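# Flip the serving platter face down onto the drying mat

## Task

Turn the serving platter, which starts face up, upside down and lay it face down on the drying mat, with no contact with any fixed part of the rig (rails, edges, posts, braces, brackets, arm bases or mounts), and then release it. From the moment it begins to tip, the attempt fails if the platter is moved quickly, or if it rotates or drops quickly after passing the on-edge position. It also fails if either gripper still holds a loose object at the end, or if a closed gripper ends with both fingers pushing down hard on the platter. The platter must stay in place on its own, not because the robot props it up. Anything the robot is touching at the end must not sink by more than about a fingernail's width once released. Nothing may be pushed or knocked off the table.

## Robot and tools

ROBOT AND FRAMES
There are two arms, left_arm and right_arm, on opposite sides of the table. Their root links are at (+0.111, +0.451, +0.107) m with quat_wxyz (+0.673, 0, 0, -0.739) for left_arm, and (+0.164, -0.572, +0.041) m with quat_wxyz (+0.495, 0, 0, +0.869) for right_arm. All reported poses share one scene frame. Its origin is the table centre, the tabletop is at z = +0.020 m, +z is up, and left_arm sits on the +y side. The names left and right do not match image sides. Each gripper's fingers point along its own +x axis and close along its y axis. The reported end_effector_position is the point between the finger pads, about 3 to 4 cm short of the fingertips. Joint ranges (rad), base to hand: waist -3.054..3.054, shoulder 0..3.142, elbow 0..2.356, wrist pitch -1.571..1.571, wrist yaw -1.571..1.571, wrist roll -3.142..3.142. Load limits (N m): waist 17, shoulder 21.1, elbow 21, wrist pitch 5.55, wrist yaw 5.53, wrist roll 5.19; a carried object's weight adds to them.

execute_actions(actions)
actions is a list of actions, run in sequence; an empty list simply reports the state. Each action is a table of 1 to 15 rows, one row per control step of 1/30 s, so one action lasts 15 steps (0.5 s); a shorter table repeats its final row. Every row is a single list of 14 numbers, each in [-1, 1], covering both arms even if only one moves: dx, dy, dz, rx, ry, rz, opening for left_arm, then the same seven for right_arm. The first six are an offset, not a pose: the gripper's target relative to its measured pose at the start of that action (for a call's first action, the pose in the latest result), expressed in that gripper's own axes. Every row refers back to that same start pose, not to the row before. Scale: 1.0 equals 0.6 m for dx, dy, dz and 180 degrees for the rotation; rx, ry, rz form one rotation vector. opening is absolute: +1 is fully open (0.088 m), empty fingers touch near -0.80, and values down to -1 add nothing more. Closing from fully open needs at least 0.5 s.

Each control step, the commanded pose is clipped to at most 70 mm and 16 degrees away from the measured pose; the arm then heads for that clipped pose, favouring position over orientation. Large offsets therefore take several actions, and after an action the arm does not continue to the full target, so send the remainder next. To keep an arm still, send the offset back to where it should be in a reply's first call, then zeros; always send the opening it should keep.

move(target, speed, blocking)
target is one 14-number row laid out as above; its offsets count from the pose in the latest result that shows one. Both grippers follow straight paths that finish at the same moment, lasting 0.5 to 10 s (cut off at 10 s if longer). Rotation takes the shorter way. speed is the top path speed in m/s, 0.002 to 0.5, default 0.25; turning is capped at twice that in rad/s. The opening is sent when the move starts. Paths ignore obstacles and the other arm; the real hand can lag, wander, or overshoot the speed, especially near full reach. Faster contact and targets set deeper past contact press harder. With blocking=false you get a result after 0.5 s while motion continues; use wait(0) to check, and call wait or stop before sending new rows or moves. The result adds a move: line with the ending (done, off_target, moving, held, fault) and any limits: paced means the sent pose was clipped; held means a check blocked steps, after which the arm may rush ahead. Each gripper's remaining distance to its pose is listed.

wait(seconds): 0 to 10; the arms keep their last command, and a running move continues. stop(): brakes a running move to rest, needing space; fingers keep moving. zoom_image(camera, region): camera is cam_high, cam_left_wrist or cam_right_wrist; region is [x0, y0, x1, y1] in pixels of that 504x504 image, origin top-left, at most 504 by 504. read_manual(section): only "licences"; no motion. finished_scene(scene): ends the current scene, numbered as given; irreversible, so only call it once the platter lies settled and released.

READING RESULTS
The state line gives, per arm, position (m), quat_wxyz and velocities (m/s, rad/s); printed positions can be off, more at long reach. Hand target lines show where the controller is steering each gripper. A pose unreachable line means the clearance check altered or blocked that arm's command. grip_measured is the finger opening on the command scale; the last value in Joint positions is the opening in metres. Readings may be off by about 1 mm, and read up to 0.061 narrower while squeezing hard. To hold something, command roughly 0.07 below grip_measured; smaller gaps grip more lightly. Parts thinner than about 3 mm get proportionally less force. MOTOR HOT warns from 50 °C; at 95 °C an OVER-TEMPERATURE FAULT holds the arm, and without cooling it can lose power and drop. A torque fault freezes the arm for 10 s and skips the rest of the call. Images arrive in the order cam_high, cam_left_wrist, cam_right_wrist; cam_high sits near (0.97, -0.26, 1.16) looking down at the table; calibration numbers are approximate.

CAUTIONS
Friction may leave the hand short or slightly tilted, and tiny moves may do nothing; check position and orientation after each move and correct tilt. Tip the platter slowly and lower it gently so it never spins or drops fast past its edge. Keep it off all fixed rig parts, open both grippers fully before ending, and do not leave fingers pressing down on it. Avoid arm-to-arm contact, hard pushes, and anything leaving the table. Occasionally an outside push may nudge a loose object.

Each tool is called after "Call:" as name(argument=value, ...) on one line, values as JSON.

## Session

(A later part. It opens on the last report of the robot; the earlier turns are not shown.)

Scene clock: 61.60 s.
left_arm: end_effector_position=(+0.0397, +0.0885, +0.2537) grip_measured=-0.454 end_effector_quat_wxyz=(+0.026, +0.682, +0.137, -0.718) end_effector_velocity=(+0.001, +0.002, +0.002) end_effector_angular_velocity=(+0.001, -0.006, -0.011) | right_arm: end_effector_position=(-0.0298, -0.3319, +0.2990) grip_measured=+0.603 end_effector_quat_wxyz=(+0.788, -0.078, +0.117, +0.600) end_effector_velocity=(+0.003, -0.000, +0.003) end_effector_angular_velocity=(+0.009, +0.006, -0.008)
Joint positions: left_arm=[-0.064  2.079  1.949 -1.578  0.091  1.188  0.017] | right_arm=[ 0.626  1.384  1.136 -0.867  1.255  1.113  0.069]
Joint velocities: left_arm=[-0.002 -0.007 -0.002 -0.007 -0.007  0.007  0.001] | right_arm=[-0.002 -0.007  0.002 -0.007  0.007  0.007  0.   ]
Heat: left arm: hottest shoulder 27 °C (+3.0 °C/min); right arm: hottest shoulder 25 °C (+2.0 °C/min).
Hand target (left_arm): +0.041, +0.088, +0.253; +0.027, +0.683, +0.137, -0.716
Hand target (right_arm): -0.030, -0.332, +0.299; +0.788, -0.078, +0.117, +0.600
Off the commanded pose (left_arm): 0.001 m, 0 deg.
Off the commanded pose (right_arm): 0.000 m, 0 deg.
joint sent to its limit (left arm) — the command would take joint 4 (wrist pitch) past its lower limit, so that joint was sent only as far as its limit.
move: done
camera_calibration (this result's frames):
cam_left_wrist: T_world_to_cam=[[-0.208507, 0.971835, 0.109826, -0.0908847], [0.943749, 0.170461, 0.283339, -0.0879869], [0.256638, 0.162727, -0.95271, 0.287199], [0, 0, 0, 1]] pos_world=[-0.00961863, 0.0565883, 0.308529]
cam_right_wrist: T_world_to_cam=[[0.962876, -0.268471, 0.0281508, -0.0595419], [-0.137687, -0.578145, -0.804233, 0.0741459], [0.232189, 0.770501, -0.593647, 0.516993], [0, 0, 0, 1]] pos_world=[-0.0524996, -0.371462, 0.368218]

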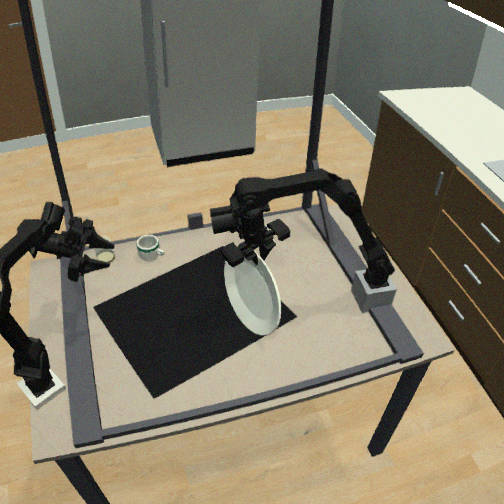

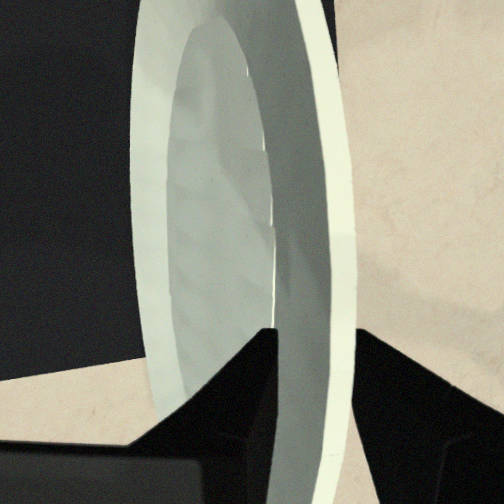

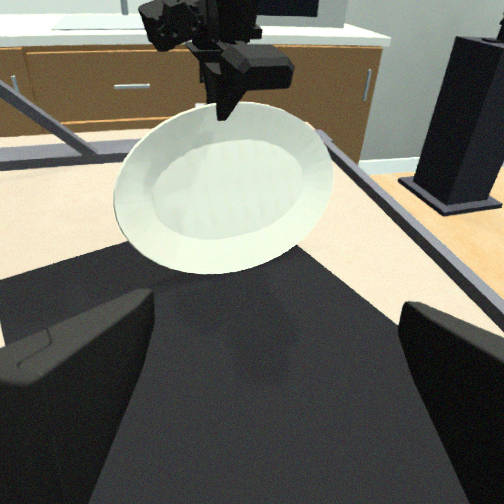

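Call:
move(target=[0.008,0.06,0.015,0,0,0.03,-0.4,0,0,0,0,0,0,0.6], speed=0.02)

Scene clock: 64.33 s.
left_arm: end_effector_position=(+0.0387, +0.0577, +0.2458) grip_measured=-0.402 end_effector_quat_wxyz=(+0.055, +0.687, +0.107, -0.717) end_effector_velocity=(+0.002, -0.000, -0.001) end_effector_angular_velocity=(+0.004, -0.023, +0.004) | right_arm: end_effector_position=(-0.0298, -0.3319, +0.2990) grip_measured=+0.603 end_effector_quat_wxyz=(+0.788, -0.078, +0.117, +0.600) end_effector_velocity=(-0.001, +0.000, -0.003) end_effector_angular_velocity=(-0.013, +0.021, +0.005)
Joint positions: left_arm=[-0.065  2.139  2.019 -1.508  0.061  1.184  0.019] | right_arm=[ 0.626  1.384  1.136 -0.867  1.255  1.113  0.069]
Joint velocities: left_arm=[-0.002  0.007  0.007 -0.007 -0.022 -0.007 -0.   ] | right_arm=[-0.002 -0.002 -0.002  0.007 -0.022  0.007  0.   ]
Heat: left arm: hottest shoulder 27 °C (+3.0 °C/min); right arm: hottest shoulder 25 °C (+2.0 °C/min).
Hand target (left_arm): +0.039, +0.053, +0.244; +0.060, +0.687, +0.105, -0.716
Hand target (right_arm): -0.030, -0.332, +0.299; +0.788, -0.078, +0.117, +0.600
Off the commanded pose (left_arm): 0.006 m, 1 deg.
Off the commanded pose (right_arm): 0.000 m, 0 deg.
move: done
camera_calibration (this result's frames):
cam_left_wrist: T_world_to_cam=[[-0.209042, 0.977568, 0.0257301, -0.0399918], [0.938848, 0.193261, 0.28498, -0.0810288], [0.273615, 0.0837295, -0.958188, 0.29017], [0, 0, 0, 1]] pos_world=[-0.0116812, 0.0304586, 0.302158]
cam_right_wrist: T_world_to_cam=[[0.962876, -0.268471, 0.0281508, -0.0595419], [-0.137687, -0.578145, -0.804233, 0.0741459], [0.232189, 0.770501, -0.593647, 0.516993], [0, 0, 0, 1]] pos_world=[-0.0524996, -0.371462, 0.368218]

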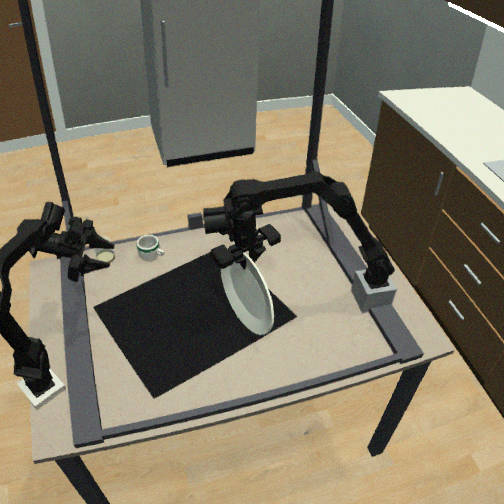

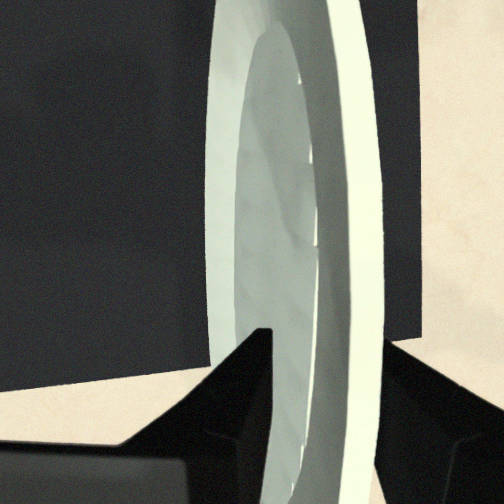

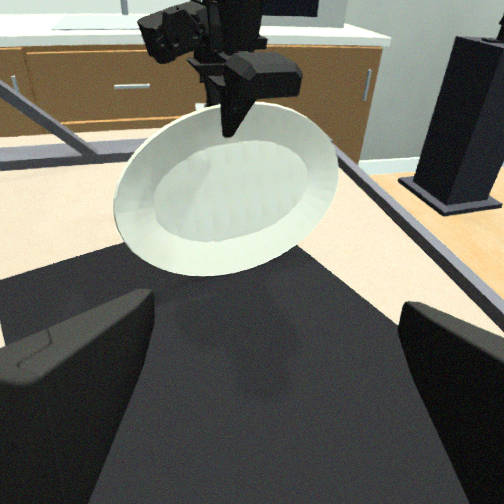

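Call:
move(target=[0.003,0.06,0,0,0,0,-0.4,0,0,0,0,0,0,0.6], speed=0.015)

Scene clock: 67.07 s.
left_arm: end_effector_position=(+0.0455, +0.0261, +0.2421) grip_measured=-0.402 end_effector_quat_wxyz=(+0.060, +0.685, +0.103, -0.718) end_effector_velocity=(+0.003, +0.003, +0.001) end_effector_angular_velocity=(+0.016, -0.010, +0.009) | right_arm: end_effector_position=(-0.0298, -0.3319, +0.2990) grip_measured=+0.603 end_effector_quat_wxyz=(+0.788, -0.078, +0.117, +0.600) end_effector_velocity=(+0.002, +0.002, +0.001) end_effector_angular_velocity=(+0.007, -0.003, -0.009)
Joint positions: left_arm=[-0.038  2.286  2.245 -1.578  0.06   1.209  0.019] | right_arm=[ 0.626  1.384  1.136 -0.867  1.255  1.113  0.069]
Joint velocities: left_arm=[ 0.002  0.002  0.007 -0.022 -0.007 -0.007 -0.   ] | right_arm=[-0.007 -0.002 -0.002  0.007  0.007 -0.007  0.   ]
Heat: left arm: hottest shoulder 27 °C (+2.0 °C/min); right arm: hottest shoulder 25 °C (+2.0 °C/min).
Hand target (left_arm): +0.047, +0.023, +0.241; +0.061, +0.685, +0.101, -0.719
Hand target (right_arm): -0.030, -0.332, +0.299; +0.788, -0.078, +0.117, +0.600
Off the commanded pose (left_arm): 0.004 m, 1 deg.
Off the commanded pose (right_arm): 0.000 m, 0 deg.
joint sent to its limit (left arm) — the command would take joint 4 (wrist pitch) past its lower limit, so that joint was sent only as far as its limit.
move: done
camera_calibration (this result's frames):
cam_left_wrist: T_world_to_cam=[[-0.210541, 0.977465, 0.0153276, -0.00495123], [0.93928, 0.19792, 0.280323, -0.0792649], [0.270972, 0.0734163, -0.959783, 0.288269], [0, 0, 0, 1]] pos_world=[-0.00470355, -0.000635916, 0.298972]
cam_right_wrist: T_world_to_cam=[[0.962876, -0.268471, 0.0281508, -0.0595419], [-0.137687, -0.578145, -0.804233, 0.0741459], [0.232189, 0.770501, -0.593647, 0.516993], [0, 0, 0, 1]] pos_world=[-0.0524996, -0.371462, 0.368218]

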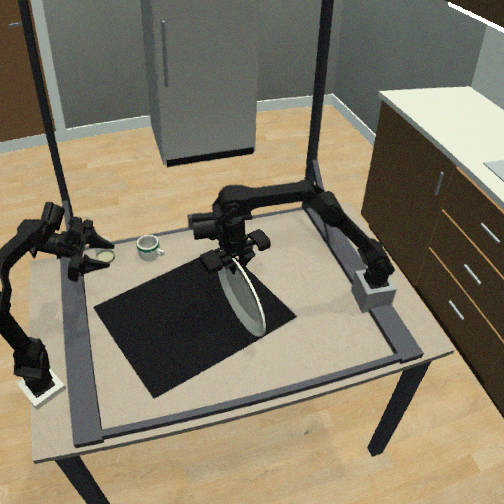

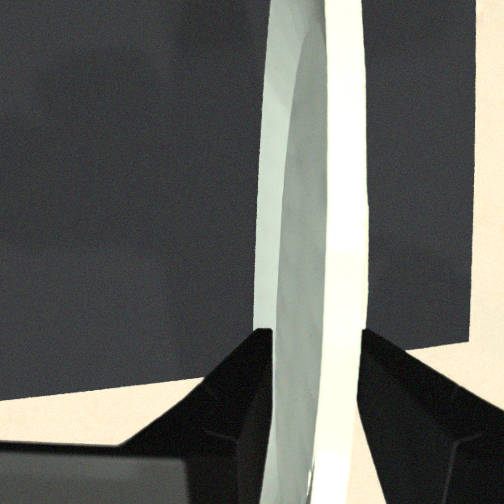

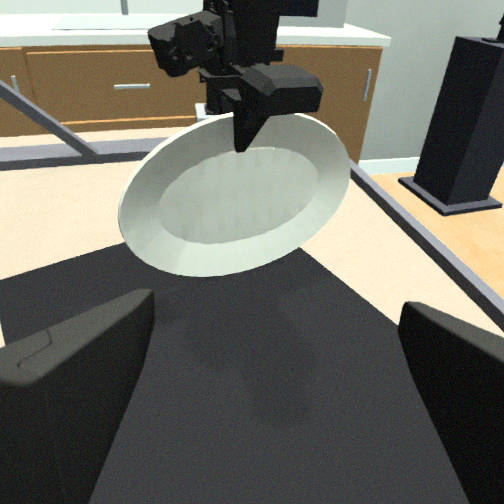

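Call:
move(target=[0,0,0,0,0,0,-0.4,0.393,-0.065,-0.107,-0.044,0.003,0.149,0.6], speed=0.25)

Call:
move(target=[0,0,0,0,0,0,-0.4,0.175,0,0.035,0,0,0,0.6], speed=0.08)

Scene clock: 69.83 s.
left_arm: end_effector_position=(+0.0454, +0.0258, +0.2423) grip_measured=-0.402 end_effector_quat_wxyz=(+0.060, +0.685, +0.103, -0.719) end_effector_velocity=(+0.000, +0.002, +0.000) end_effector_angular_velocity=(+0.006, -0.008, -0.010) | right_arm: end_effector_position=(+0.0607, -0.1452, +0.1670) grip_measured=+0.603 end_effector_quat_wxyz=(+0.621, -0.107, +0.102, +0.770) end_effector_velocity=(-0.000, +0.000, -0.009) end_effector_angular_velocity=(-0.014, -0.018, +0.020)
Joint positions: left_arm=[-0.038  2.287  2.247 -1.578  0.06   1.21   0.019] | right_arm=[-0.287  1.684  0.672  0.716  0.028  0.035  0.069]
Joint velocities: left_arm=[-0.002 -0.002 -0.002 -0.007 -0.007  0.007  0.   ] | right_arm=[-0.007  0.022 -0.002  0.007 -0.022 -0.022 -0.   ]
Heat: left arm: hottest shoulder 28 °C (+2.0 °C/min); right arm: hottest shoulder 25 °C (+1.0 °C/min).
Hand target (left_arm): +0.045, +0.026, +0.242; +0.060, +0.685, +0.103, -0.718
Hand target (right_arm): +0.060, -0.142, +0.168; +0.620, -0.106, +0.100, +0.771
Off the commanded pose (left_arm): 0.000 m, 0 deg.
Off the commanded pose (right_arm): 0.006 m, 1 deg.
move: done
camera_calibration (this result's frames):
cam_left_wrist: T_world_to_cam=[[-0.210166, 0.977562, 0.0142346, -0.00445682], [0.939403, 0.197886, 0.279934, -0.0791471], [0.270836, 0.0722047, -0.959914, 0.288564], [0, 0, 0, 1]] pos_world=[-0.00473914, -0.000816751, 0.299216]
cam_right_wrist: T_world_to_cam=[[0.977591, 0.209479, 0.0208391, -0.0230554], [0.142905, -0.587683, -0.796371, 0.0686373], [-0.154576, 0.781503, -0.604449, 0.300613], [0, 0, 0, 1]] pos_world=[0.0591978, -0.189764, 0.236847]

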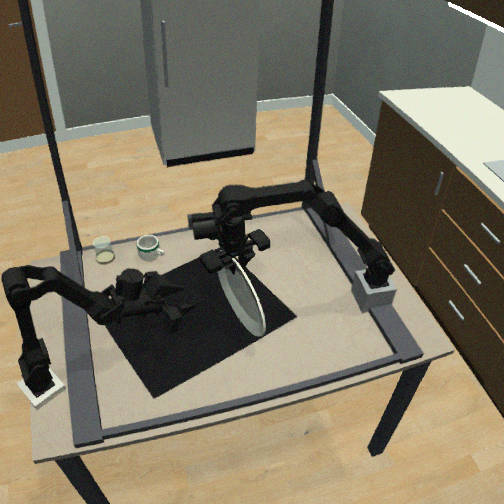

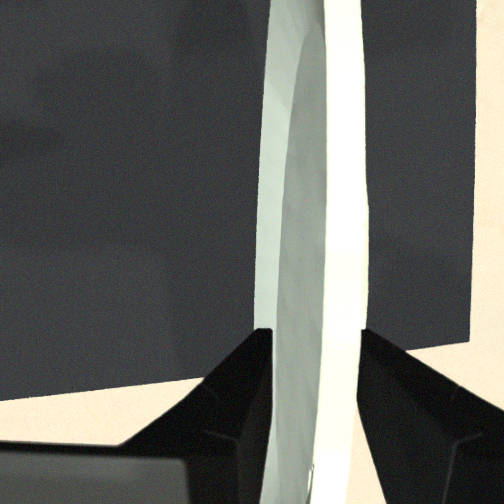

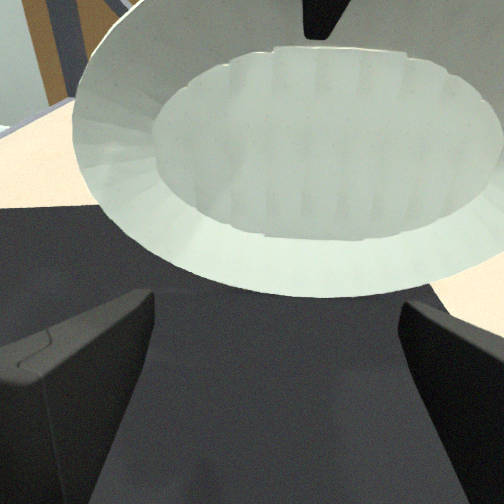

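Scene clock: 71.60 s.
left_arm: end_effector_position=(+0.0454, +0.0258, +0.2423) grip_measured=-0.402 end_effector_quat_wxyz=(+0.060, +0.685, +0.103, -0.719) end_effector_velocity=(+0.003, +0.004, +0.004) end_effector_angular_velocity=(+0.012, -0.009, +0.009) | right_arm: end_effector_position=(+0.0376, -0.0443, +0.1585) grip_measured=+0.603 end_effector_quat_wxyz=(+0.621, -0.106, +0.102, +0.769) end_effector_velocity=(-0.005, +0.000, +0.000) end_effector_angular_velocity=(-0.002, -0.001, +0.026)
Joint positions: left_arm=[-0.038  2.287  2.247 -1.578  0.06   1.21   0.019] | right_arm=[-0.292  2.034  1.114  0.625  0.025  0.035  0.069]
Joint velocities: left_arm=[ 0.002 -0.007  0.002 -0.022 -0.007 -0.007 -0.   ] | right_arm=[ 0.002  0.002  0.007 -0.007 -0.022 -0.007 -0.   ]
Heat: left arm: hottest shoulder 28 °C (+2.0 °C/min); right arm: hottest shoulder 25 °C (+1.0 °C/min).
Hand target (left_arm): +0.045, +0.026, +0.242; +0.060, +0.685, +0.103, -0.719
Hand target (right_arm): +0.038, -0.041, +0.157; +0.621, -0.107, +0.102, +0.770
Off the commanded pose (left_arm): 0.000 m, 0 deg.
Off the commanded pose (right_arm): 0.004 m, 0 deg.
move: done
camera_calibration (this result's frames):
cam_left_wrist: T_world_to_cam=[[-0.210166, 0.977562, 0.0142346, -0.00445682], [0.939403, 0.197886, 0.279934, -0.0791471], [0.270836, 0.0722047, -0.959914, 0.288564], [0, 0, 0, 1]] pos_world=[-0.00473914, -0.000816751, 0.299216]
cam_right_wrist: T_world_to_cam=[[0.978045, 0.207451, 0.0198001, -0.021441], [0.140703, -0.587283, -0.797058, 0.124652], [-0.153722, 0.782344, -0.603578, 0.212947], [0, 0, 0, 1]] pos_world=[0.0361661, -0.0889441, 0.22831]

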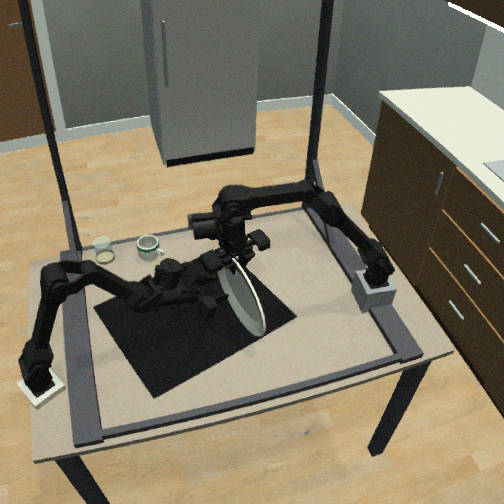

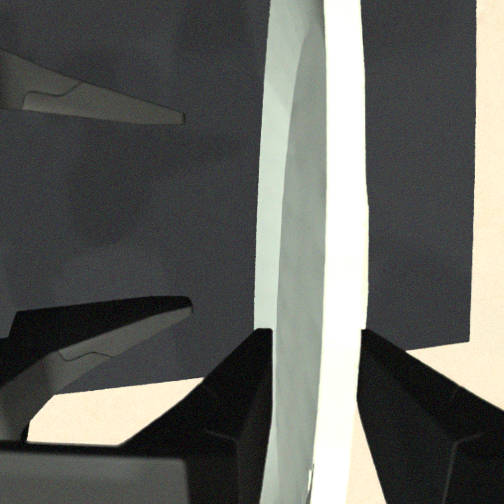

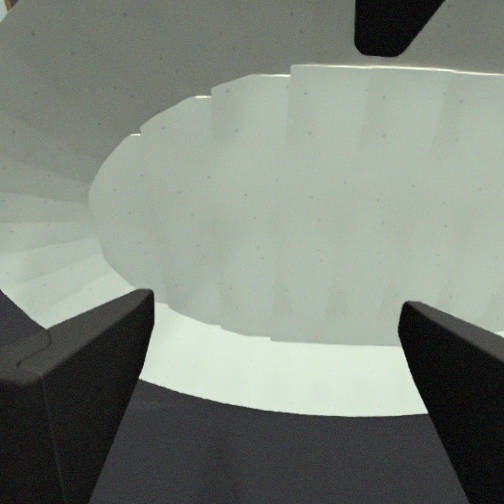

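Call:
move(target=[0,0.045,0,0,0,0.05,-0.4,0.02,-0.05,0,0,0,0,0.6], speed=0.015)

Scene clock: 77.27 s.
left_arm: end_effector_position=(+0.0469, +0.0046, +0.2359) grip_measured=-0.397 end_effector_quat_wxyz=(+0.100, +0.688, +0.060, -0.716) end_effector_velocity=(+0.000, +0.003, -0.001) end_effector_angular_velocity=(+0.011, -0.008, +0.005) | right_arm: end_effector_position=(+0.0641, -0.0298, +0.1559) grip_measured=+0.603 end_effector_quat_wxyz=(+0.622, -0.105, +0.103, +0.769) end_effector_velocity=(+0.000, -0.000, +0.002) end_effector_angular_velocity=(+0.008, -0.004, +0.007)
Joint positions: left_arm=[-0.041  2.259  2.173 -1.42   0.025  1.21   0.02 ] | right_arm=[-0.363  2.067  1.153  0.619 -0.041  0.017  0.069]
Joint velocities: left_arm=[-0.002 -0.002 -0.007 -0.007 -0.007 -0.007 -0.   ] | right_arm=[-0.002 -0.002 -0.002  0.007 -0.007 -0.007 -0.   ]
Heat: left arm: hottest shoulder 30 °C (+2.0 °C/min); right arm: hottest shoulder 26 °C (+2.0 °C/min).
Hand target (left_arm): +0.051, -0.000, +0.241; +0.116, +0.691, +0.049, -0.712
Hand target (right_arm): +0.064, -0.027, +0.154; +0.621, -0.106, +0.103, +0.769
Off the commanded pose (left_arm): 0.008 m, 2 deg.
Off the commanded pose (right_arm): 0.003 m, 0 deg.
move: done
camera_calibration (this result's frames):
cam_left_wrist: T_world_to_cam=[[-0.207345, 0.972779, -0.103483, 0.0443662], [0.934197, 0.228286, 0.274156, -0.0731025], [0.290317, -0.0398281, -0.956101, 0.282182], [0, 0, 0, 1]] pos_world=[-0.00443083, -0.0152315, 0.294427]
cam_right_wrist: T_world_to_cam=[[0.97865, 0.204794, 0.0174322, -0.0500466], [0.137116, -0.587342, -0.797639, 0.127757], [-0.153113, 0.783, -0.602883, 0.203914], [0, 0, 0, 1]] pos_world=[0.0626824, -0.0743783, 0.225713]

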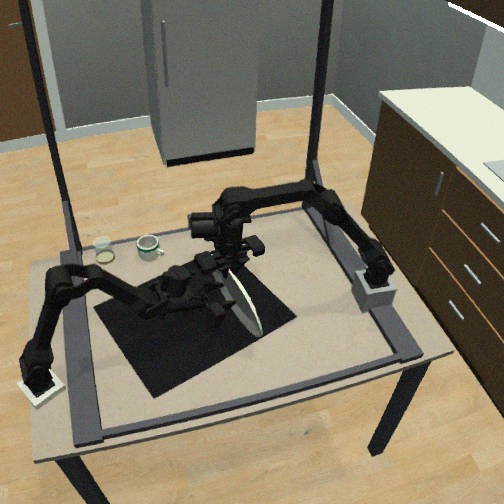

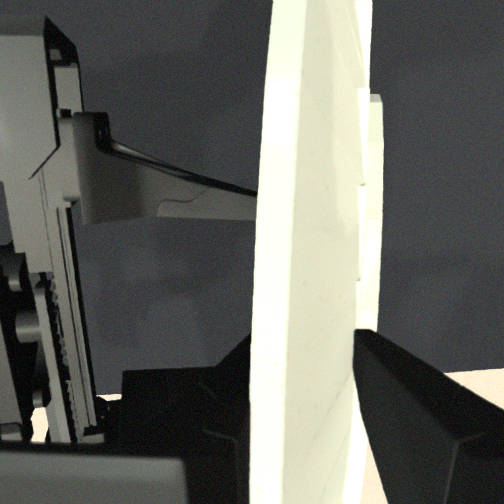

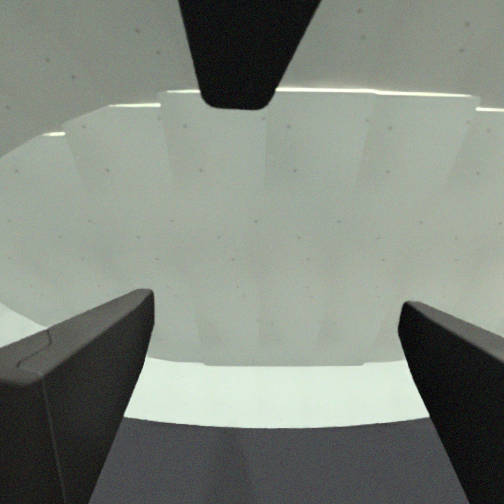

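Call:
move(target=[0,0,0,0,0,0,-0.4,0.03,0,0.005,0,0,0,0.6], speed=0.012)

Call:
move(target=[0,0,0,0,0,0,-0.2,0,0,0,0,0,0,0.6])

Scene clock: 79.17 s.
left_arm: end_effector_position=(+0.0464, +0.0063, +0.2357) grip_measured=-0.397 end_effector_quat_wxyz=(+0.097, +0.688, +0.062, -0.717) end_effector_velocity=(+0.000, +0.002, +0.002) end_effector_angular_velocity=(+0.002, -0.007, +0.005) | right_arm: end_effector_position=(+0.0615, -0.0149, +0.1556) grip_measured=+0.603 end_effector_quat_wxyz=(+0.622, -0.104, +0.103, +0.769) end_effector_velocity=(+0.000, +0.000, -0.006) end_effector_angular_velocity=(-0.024, +0.005, +0.002)
Joint positions: left_arm=[-0.041  2.259  2.173 -1.427  0.028  1.21   0.02 ] | right_arm=[-0.363  2.113  1.228  0.593 -0.041  0.017  0.069]
Joint velocities: left_arm=[-0.002 -0.007 -0.002 -0.007 -0.007 -0.007  0.   ] | right_arm=[-0.002  0.007  0.007 -0.022 -0.007  0.007 -0.   ]
Heat: left arm: hottest shoulder 30 °C (+2.0 °C/min); right arm: hottest shoulder 27 °C (+3.0 °C/min).
Hand target (left_arm): +0.047, +0.005, +0.236; +0.100, +0.688, +0.060, -0.716
Hand target (right_arm): +0.060, -0.012, +0.154; +0.622, -0.105, +0.103, +0.769
Off the commanded pose (left_arm): 0.002 m, 0 deg.
Off the commanded pose (right_arm): 0.004 m, 0 deg.
move: done
camera_calibration (this result's frames):
cam_left_wrist: T_world_to_cam=[[-0.206604, 0.973759, -0.0954412, 0.0406159], [0.934851, 0.225247, 0.274438, -0.0730417], [0.288735, -0.0325233, -0.956857, 0.282428], [0, 0, 0, 1]] pos_world=[-0.00487206, -0.0139121, 0.294165]
cam_right_wrist: T_world_to_cam=[[0.97858, 0.205132, 0.0173623, -0.0504919], [0.137088, -0.586407, -0.798332, 0.136695], [-0.153582, 0.783612, -0.601967, 0.191628], [0, 0, 0, 1]] pos_world=[0.0601018, -0.0596461, 0.225358]

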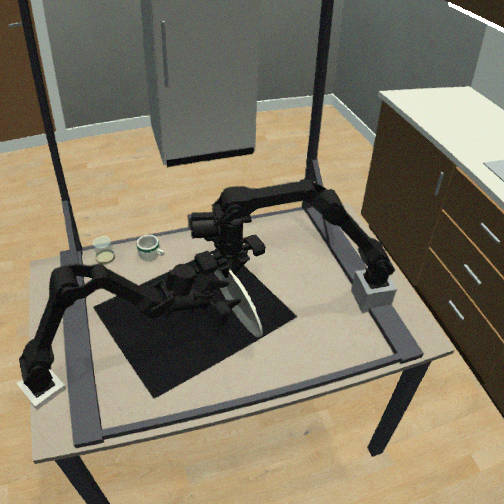

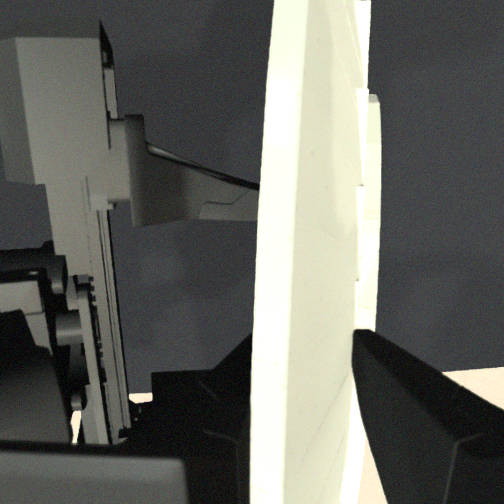

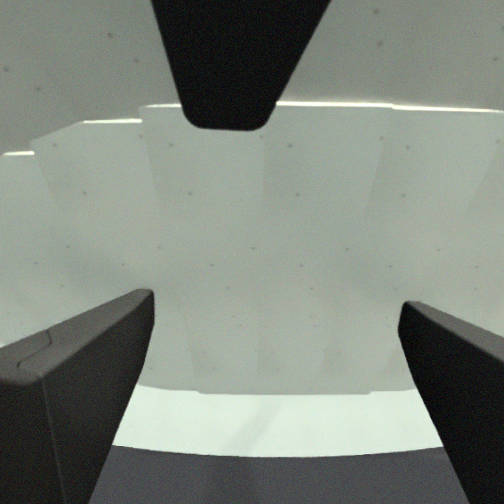

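Scene clock: 79.70 s.
left_arm: end_effector_position=(+0.0466, +0.0060, +0.2357) grip_measured=-0.204 end_effector_quat_wxyz=(+0.097, +0.688, +0.062, -0.716) end_effector_velocity=(+0.000, +0.002, +0.000) end_effector_angular_velocity=(+0.007, -0.008, +0.005) | right_arm: end_effector_position=(+0.0618, -0.0149, +0.1556) grip_measured=+0.603 end_effector_quat_wxyz=(+0.623, -0.104, +0.103, +0.769) end_effector_velocity=(+0.000, -0.000, +0.005) end_effector_angular_velocity=(+0.016, -0.016, +0.011)
Joint positions: left_arm=[-0.041  2.259  2.173 -1.426  0.026  1.21   0.029] | right_arm=[-0.364  2.113  1.228  0.593 -0.041  0.017  0.069]
Joint velocities: left_arm=[-0.002 -0.002 -0.002 -0.007 -0.007 -0.007  0.001] | right_arm=[-0.002 -0.007 -0.002  0.007 -0.007 -0.022 -0.001]
Heat: left arm: hottest shoulder 30 °C (+2.0 °C/min); right arm: hottest shoulder 27 °C (+3.0 °C/min).
Hand target (left_arm): +0.046, +0.006, +0.236; +0.097, +0.688, +0.062, -0.717
Hand target (right_arm): +0.062, -0.015, +0.156; +0.622, -0.104, +0.103, +0.769
Off the commanded pose (left_arm): 0.000 m, 0 deg.
Off the commanded pose (right_arm): 0.000 m, 0 deg.
move: done
camera_calibration (this result's frames):
cam_left_wrist: T_world_to_cam=[[-0.20656, 0.973611, -0.0970248, 0.0412997], [0.934459, 0.225699, 0.275404, -0.0733746], [0.290035, -0.0337782, -0.95642, 0.282215], [0, 0, 0, 1]] pos_world=[-0.00475562, -0.0141166, 0.29413]
cam_right_wrist: T_world_to_cam=[[0.978731, 0.204401, 0.0174724, -0.0508027], [0.136737, -0.586494, -0.798328, 0.136707], [-0.152932, 0.783738, -0.601969, 0.191591], [0, 0, 0, 1]] pos_world=[0.0603296, -0.0595953, 0.225357]

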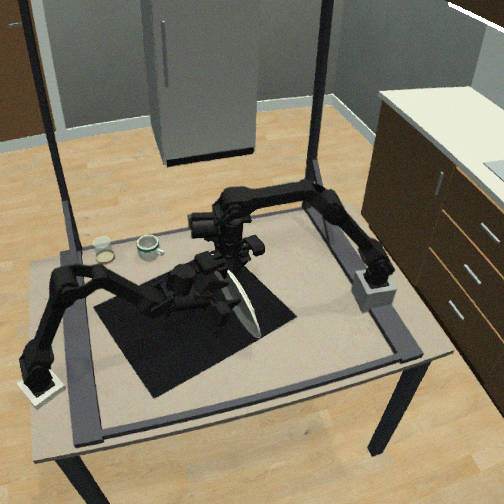

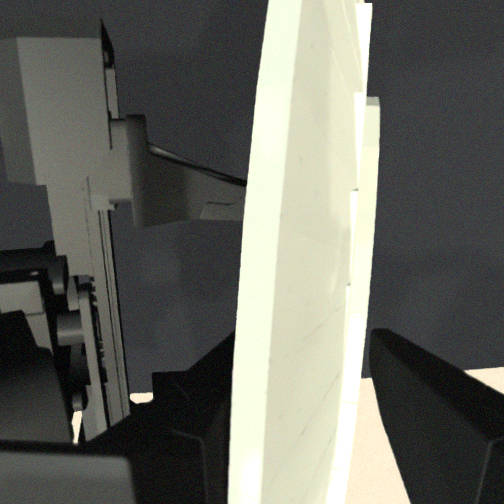

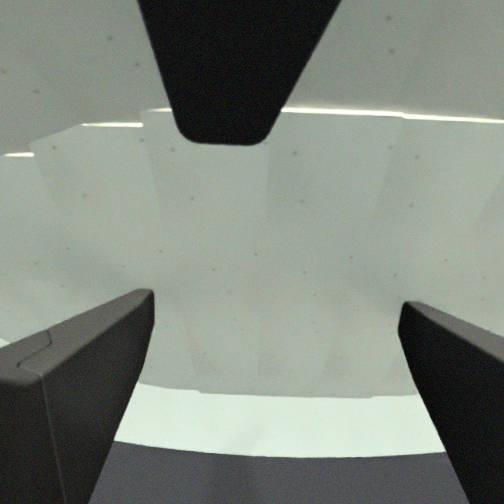

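Call:
move(target=[0,0,0,0,0,0,-0.2,0.025,0,0.004,0,0,0,0.6], speed=0.012)

Call:
move(target=[0,0,0,0,0,0,0.0,0,0,0,0,0,0,0.6])

Scene clock: 81.43 s.
left_arm: end_effector_position=(+0.0453, +0.0103, +0.2355) grip_measured=-0.201 end_effector_quat_wxyz=(+0.090, +0.688, +0.067, -0.717) end_effector_velocity=(-0.004, +0.006, +0.000) end_effector_angular_velocity=(+0.023, +0.004, -0.015) | right_arm: end_effector_position=(+0.0597, -0.0058, +0.1558) grip_measured=+0.603 end_effector_quat_wxyz=(+0.622, -0.105, +0.104, +0.769) end_effector_velocity=(+0.000, +0.001, +0.006) end_effector_angular_velocity=(+0.008, -0.003, +0.007)
Joint positions: left_arm=[-0.044  2.259  2.173 -1.444  0.031  1.21   0.029] | right_arm=[-0.363  2.141  1.278  0.567 -0.041  0.017  0.069]
Joint velocities: left_arm=[-0.007 -0.002 -0.002 -0.022  0.007  0.007 -0.   ] | right_arm=[-0.002 -0.007  0.007 -0.007 -0.007 -0.007  0.   ]
Heat: left arm: hottest shoulder 30 °C (+2.0 °C/min); right arm: hottest shoulder 27 °C (+3.0 °C/min).
Hand target (left_arm): +0.047, +0.006, +0.236; +0.097, +0.688, +0.062, -0.716
Hand target (right_arm): +0.058, -0.000, +0.154; +0.622, -0.104, +0.103, +0.769
Off the commanded pose (left_arm): 0.004 m, 1 deg.
Off the commanded pose (right_arm): 0.006 m, 0 deg.
move: done
camera_calibration (this result's frames):
cam_left_wrist: T_world_to_cam=[[-0.203915, 0.975851, -0.0783166, 0.0323509], [0.935667, 0.2178, 0.277651, -0.0735439], [0.288004, -0.0166612, -0.957484, 0.282737], [0, 0, 0, 1]] pos_world=[-0.00601984, -0.010841, 0.293669]
cam_right_wrist: T_world_to_cam=[[0.978567, 0.205193, 0.0173786, -0.050666], [0.137548, -0.588488, -0.79672, 0.142181], [-0.153255, 0.782034, -0.604099, 0.184575], [0, 0, 0, 1]] pos_world=[0.0583102, -0.0502752, 0.225661]

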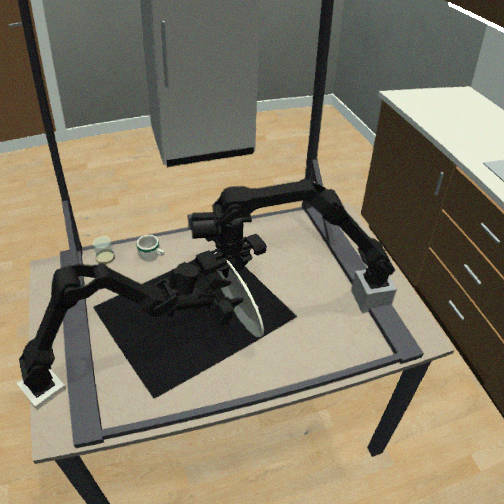

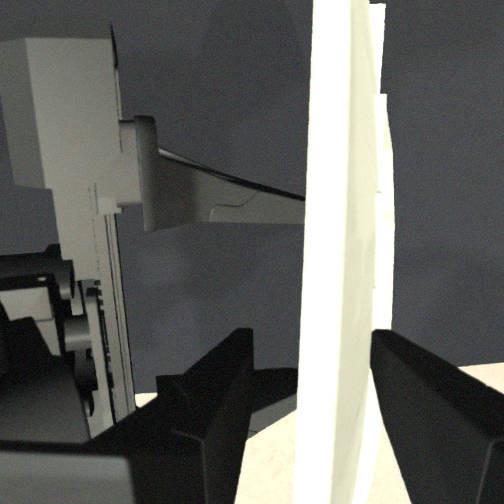

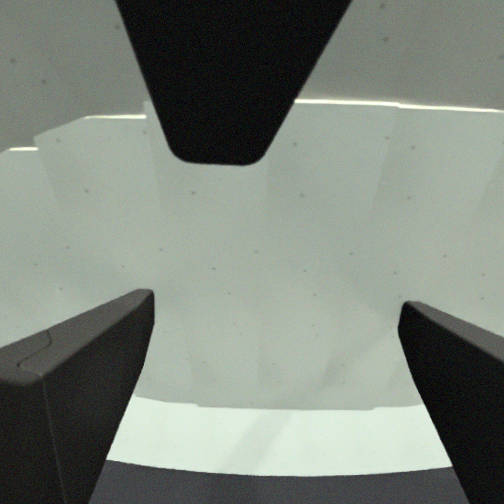

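Scene clock: 81.97 s.
left_arm: end_effector_position=(+0.0451, +0.0100, +0.2355) grip_measured=-0.004 end_effector_quat_wxyz=(+0.090, +0.688, +0.067, -0.717) end_effector_velocity=(-0.000, -0.001, +0.000) end_effector_angular_velocity=(-0.008, -0.006, +0.005) | right_arm: end_effector_position=(+0.0597, -0.0058, +0.1558) grip_measured=+0.603 end_effector_quat_wxyz=(+0.622, -0.105, +0.104, +0.769) end_effector_velocity=(+0.002, +0.000, -0.001) end_effector_angular_velocity=(+0.004, -0.009, -0.007)
Joint positions: left_arm=[-0.044  2.259  2.173 -1.443  0.03   1.21   0.039] | right_arm=[-0.363  2.141  1.278  0.567 -0.041  0.017  0.069]
Joint velocities: left_arm=[-0.002 -0.002 -0.002  0.007 -0.007 -0.007  0.001] | right_arm=[-0.002  0.002 -0.002  0.007  0.007 -0.007 -0.   ]
Heat: left arm: hottest shoulder 30 °C (+2.0 °C/min); right arm: hottest shoulder 27 °C (+3.0 °C/min).
Hand target (left_arm): +0.045, +0.010, +0.236; +0.090, +0.688, +0.067, -0.717
Hand target (right_arm): +0.060, -0.006, +0.156; +0.622, -0.105, +0.104, +0.769
Off the commanded pose (left_arm): 0.000 m, 0 deg.
Off the commanded pose (right_arm): 0.000 m, 0 deg.
move: done
camera_calibration (this result's frames):
cam_left_wrist: T_world_to_cam=[[-0.203544, 0.975802, -0.0798769, 0.0329758], [0.9357, 0.217892, 0.277468, -0.0732915], [0.288158, -0.0182637, -0.957409, 0.282779], [0, 0, 0, 1]] pos_world=[-0.00619437, -0.0110436, 0.293705]
cam_right_wrist: T_world_to_cam=[[0.978567, 0.205193, 0.0173786, -0.050666], [0.137548, -0.588488, -0.79672, 0.142181], [-0.153255, 0.782034, -0.604099, 0.184575], [0, 0, 0, 1]] pos_world=[0.0583102, -0.0502752, 0.225661]

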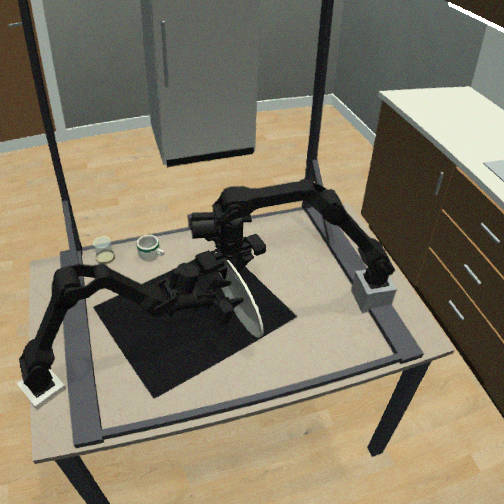

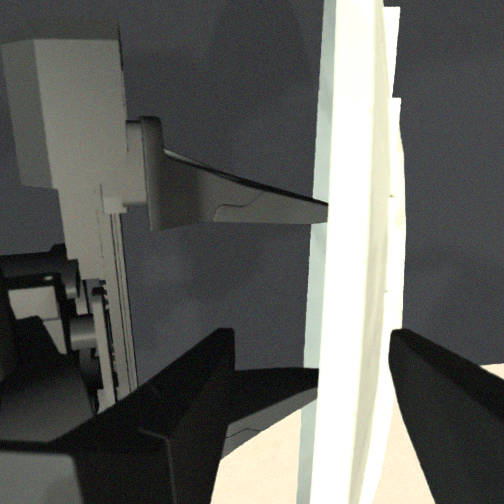

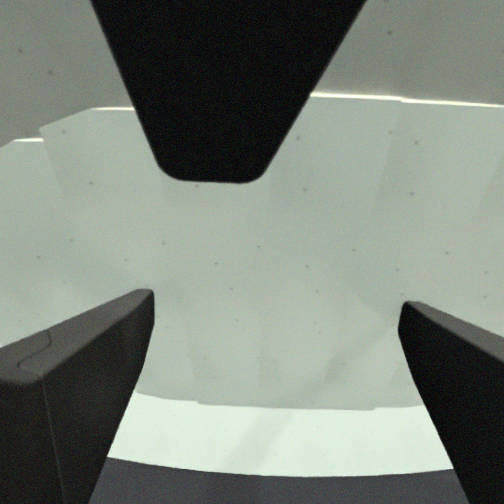

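Call:
execute_actions(actions=[])

Scene clock: 82.60 s.
left_arm: end_effector_position=(+0.0451, +0.0100, +0.2355) grip_measured=-0.002 end_effector_quat_wxyz=(+0.090, +0.688, +0.067, -0.717) end_effector_velocity=(+0.000, +0.003, -0.001) end_effector_angular_velocity=(+0.011, -0.009, +0.005) | right_arm: end_effector_position=(+0.0597, -0.0058, +0.1558) grip_measured=+0.603 end_effector_quat_wxyz=(+0.622, -0.105, +0.104, +0.769) end_effector_velocity=(+0.003, +0.002, +0.001) end_effector_angular_velocity=(+0.008, -0.003, +0.002)
Joint positions: left_arm=[-0.044  2.259  2.173 -1.443  0.03   1.21   0.039] | right_arm=[-0.363  2.141  1.278  0.567 -0.041  0.017  0.069]
Joint velocities: left_arm=[-0.002 -0.002 -0.007 -0.007 -0.007 -0.007 -0.   ] | right_arm=[-0.007  0.002  0.002  0.007 -0.007 -0.007 -0.   ]
Heat: left arm: hottest shoulder 31 °C (+3.0 °C/min); right arm: hottest shoulder 27 °C (+3.0 °C/min).
Hand target (left_arm): +0.045, +0.010, +0.236; +0.090, +0.688, +0.067, -0.717
Hand target (right_arm): +0.060, -0.006, +0.156; +0.622, -0.105, +0.104, +0.769
Off the commanded pose (left_arm): 0.000 m, 0 deg.
Off the commanded pose (right_arm): 0.000 m, 0 deg.
camera_calibration (this result's frames):
cam_left_wrist: T_world_to_cam=[[-0.203544, 0.975802, -0.0798769, 0.0329758], [0.9357, 0.217892, 0.277468, -0.0732915], [0.288158, -0.0182637, -0.957409, 0.282779], [0, 0, 0, 1]] pos_world=[-0.00619437, -0.0110436, 0.293705]
cam_right_wrist: T_world_to_cam=[[0.978567, 0.205193, 0.0173786, -0.050666], [0.137548, -0.588488, -0.79672, 0.142181], [-0.153255, 0.782034, -0.604099, 0.184575], [0, 0, 0, 1]] pos_world=[0.0583102, -0.0502752, 0.225661]

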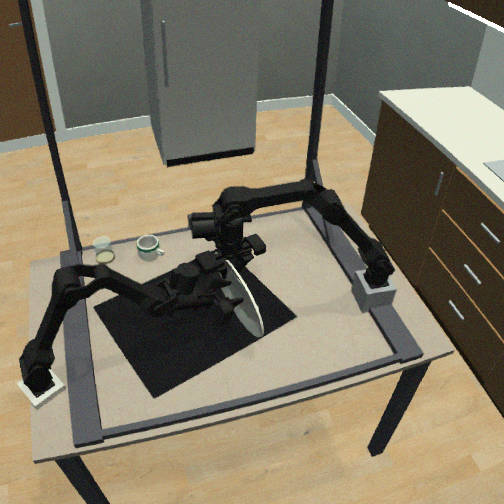

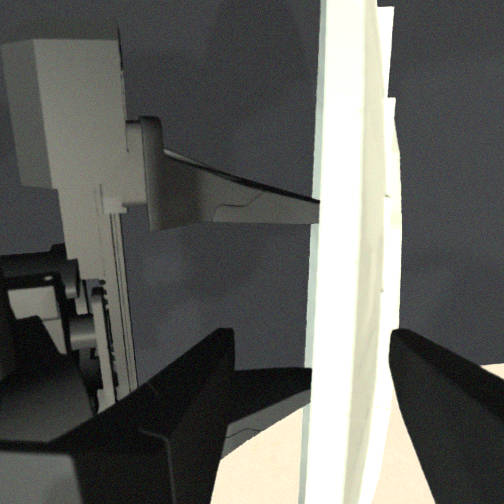

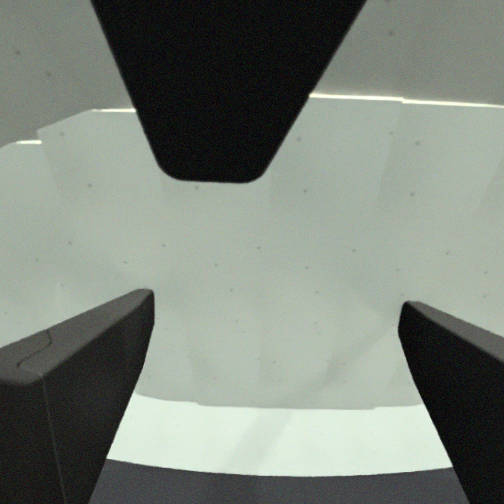

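Call:
move(target=[0,0.025,0,0,0,0,0.0, -0.03,0,0,0,0,0,0.6], speed=0.012)

Scene clock: 84.53 s.
left_arm: end_effector_position=(+0.0475, -0.0020, +0.2365) grip_measured=-0.002 end_effector_quat_wxyz=(+0.090, +0.689, +0.068, -0.716) end_effector_velocity=(+0.002, +0.001, +0.002) end_effector_angular_velocity=(+0.007, -0.008, +0.010) | right_arm: end_effector_position=(+0.0626, -0.0209, +0.1545) grip_measured=+0.603 end_effector_quat_wxyz=(+0.622, -0.110, +0.108, +0.768) end_effector_velocity=(+0.000, -0.001, +0.002) end_effector_angular_velocity=(+0.008, -0.003, +0.007)
Joint positions: left_arm=[-0.036  2.334  2.305 -1.503  0.03   1.217  0.039] | right_arm=[-0.363  2.093  1.204  0.58  -0.041  0.017  0.069]
Joint velocities: left_arm=[ 0.002  0.007  0.022 -0.022 -0.007 -0.007 -0.   ] | right_arm=[-0.002 -0.007 -0.007  0.007 -0.007 -0.007  0.   ]
Heat: left arm: hottest shoulder 31 °C (+3.0 °C/min); right arm: hottest shoulder 28 °C (+4.0 °C/min).
Hand target (left_arm): +0.049, -0.005, +0.236; +0.091, +0.688, +0.067, -0.717
Hand target (right_arm): +0.064, -0.023, +0.161; +0.622, -0.105, +0.104, +0.769
Off the commanded pose (left_arm): 0.003 m, 0 deg.
Off the commanded pose (right_arm): 0.007 m, 1 deg.
move: done
camera_calibration (this result's frames):
cam_left_wrist: T_world_to_cam=[[-0.204986, 0.975735, -0.0769538, 0.0445648], [0.935165, 0.218453, 0.278826, -0.0735075], [0.288871, -0.0148091, -0.957254, 0.282765], [0, 0, 0, 1]] pos_world=[-0.00380573, -0.0232379, 0.294603]
cam_right_wrist: T_world_to_cam=[[0.978607, 0.205039, 0.0169214, -0.0502504], [0.139075, -0.598673, -0.788828, 0.130348], [-0.15161, 0.774306, -0.614381, 0.197476], [0, 0, 0, 1]] pos_world=[0.0609867, -0.064568, 0.224998]

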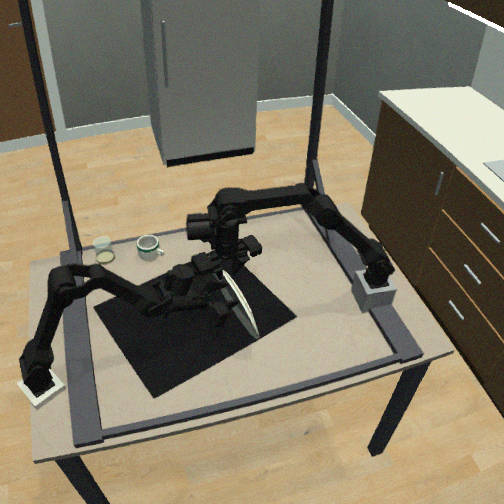

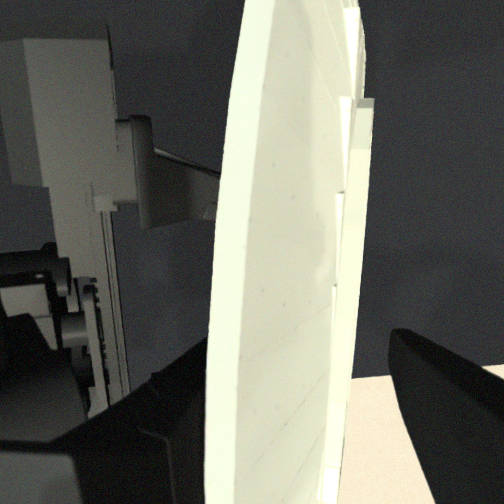

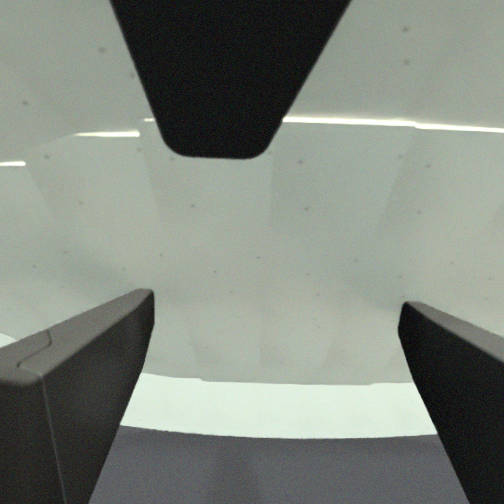

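Call:
move(target=[-0.04,0.01,0,0,0,0.03,0.2, 0,0,0,0,0,0,0.6], speed=0.012)

Scene clock: 88.80 s.
left_arm: end_effector_position=(+0.0507, -0.0090, +0.2555) grip_measured=+0.198 end_effector_quat_wxyz=(+0.120, +0.692, +0.039, -0.711) end_effector_velocity=(-0.002, -0.001, +0.004) end_effector_angular_velocity=(-0.018, -0.004, +0.001) | right_arm: end_effector_position=(+0.0626, -0.0212, +0.1541) grip_measured=+0.603 end_effector_quat_wxyz=(+0.622, -0.111, +0.109, +0.768) end_effector_velocity=(+0.003, -0.001, -0.001) end_effector_angular_velocity=(-0.006, -0.006, +0.002)
Joint positions: left_arm=[-0.037  2.291  2.304 -1.466 -0.001  1.215  0.049] | right_arm=[-0.363  2.092  1.204  0.578 -0.041  0.017  0.069]
Joint velocities: left_arm=[-0.007 -0.007  0.002  0.007 -0.007 -0.007 -0.   ] | right_arm=[-0.007 -0.002 -0.002 -0.007 -0.007 -0.007  0.   ]
Heat: left arm: hottest shoulder 32 °C (+4.0 °C/min); right arm: hottest shoulder 29 °C (+5.0 °C/min).
Hand target (left_arm): +0.050, -0.007, +0.260; +0.123, +0.691, +0.036, -0.711
Hand target (right_arm): +0.063, -0.021, +0.154; +0.622, -0.110, +0.108, +0.768
Off the commanded pose (left_arm): 0.006 m, 1 deg.
Off the commanded pose (right_arm): 0.001 m, 0 deg.
move: done
camera_calibration (this result's frames):
cam_left_wrist: T_world_to_cam=[[-0.205276, 0.965357, -0.161085, 0.074912], [0.928773, 0.244047, 0.278966, -0.0796606], [0.308614, -0.092346, -0.946694, 0.295497], [0, 0, 0, 1]] pos_world=[-0.00183007, -0.025588, 0.314035]
cam_right_wrist: T_world_to_cam=[[0.978602, 0.205071, 0.0168539, -0.0502222], [0.139331, -0.600154, -0.787656, 0.129619], [-0.15141, 0.77315, -0.615885, 0.197626], [0, 0, 0, 1]] pos_world=[0.0610102, -0.0647037, 0.224656]

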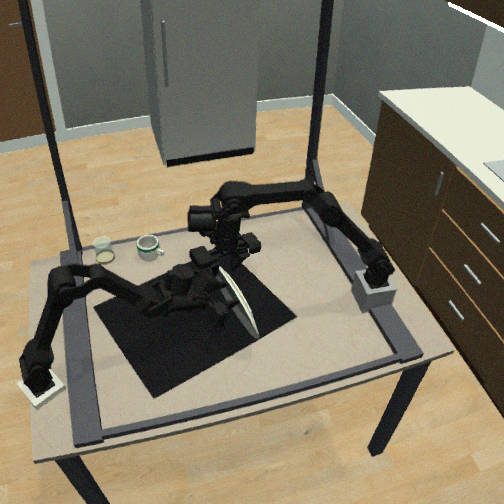

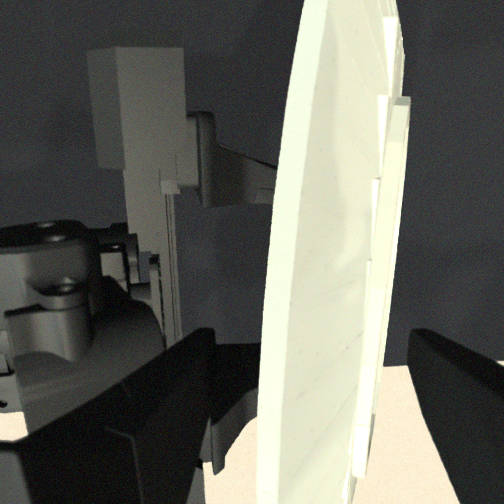

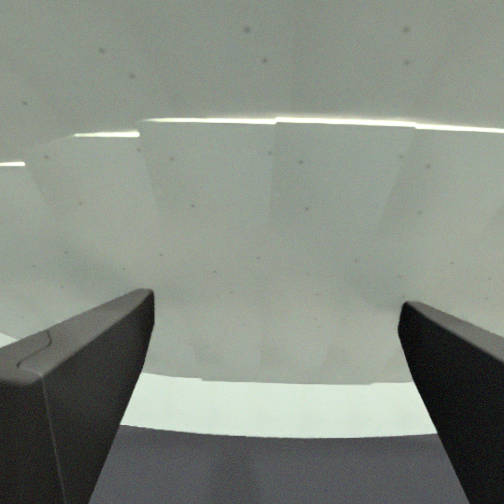

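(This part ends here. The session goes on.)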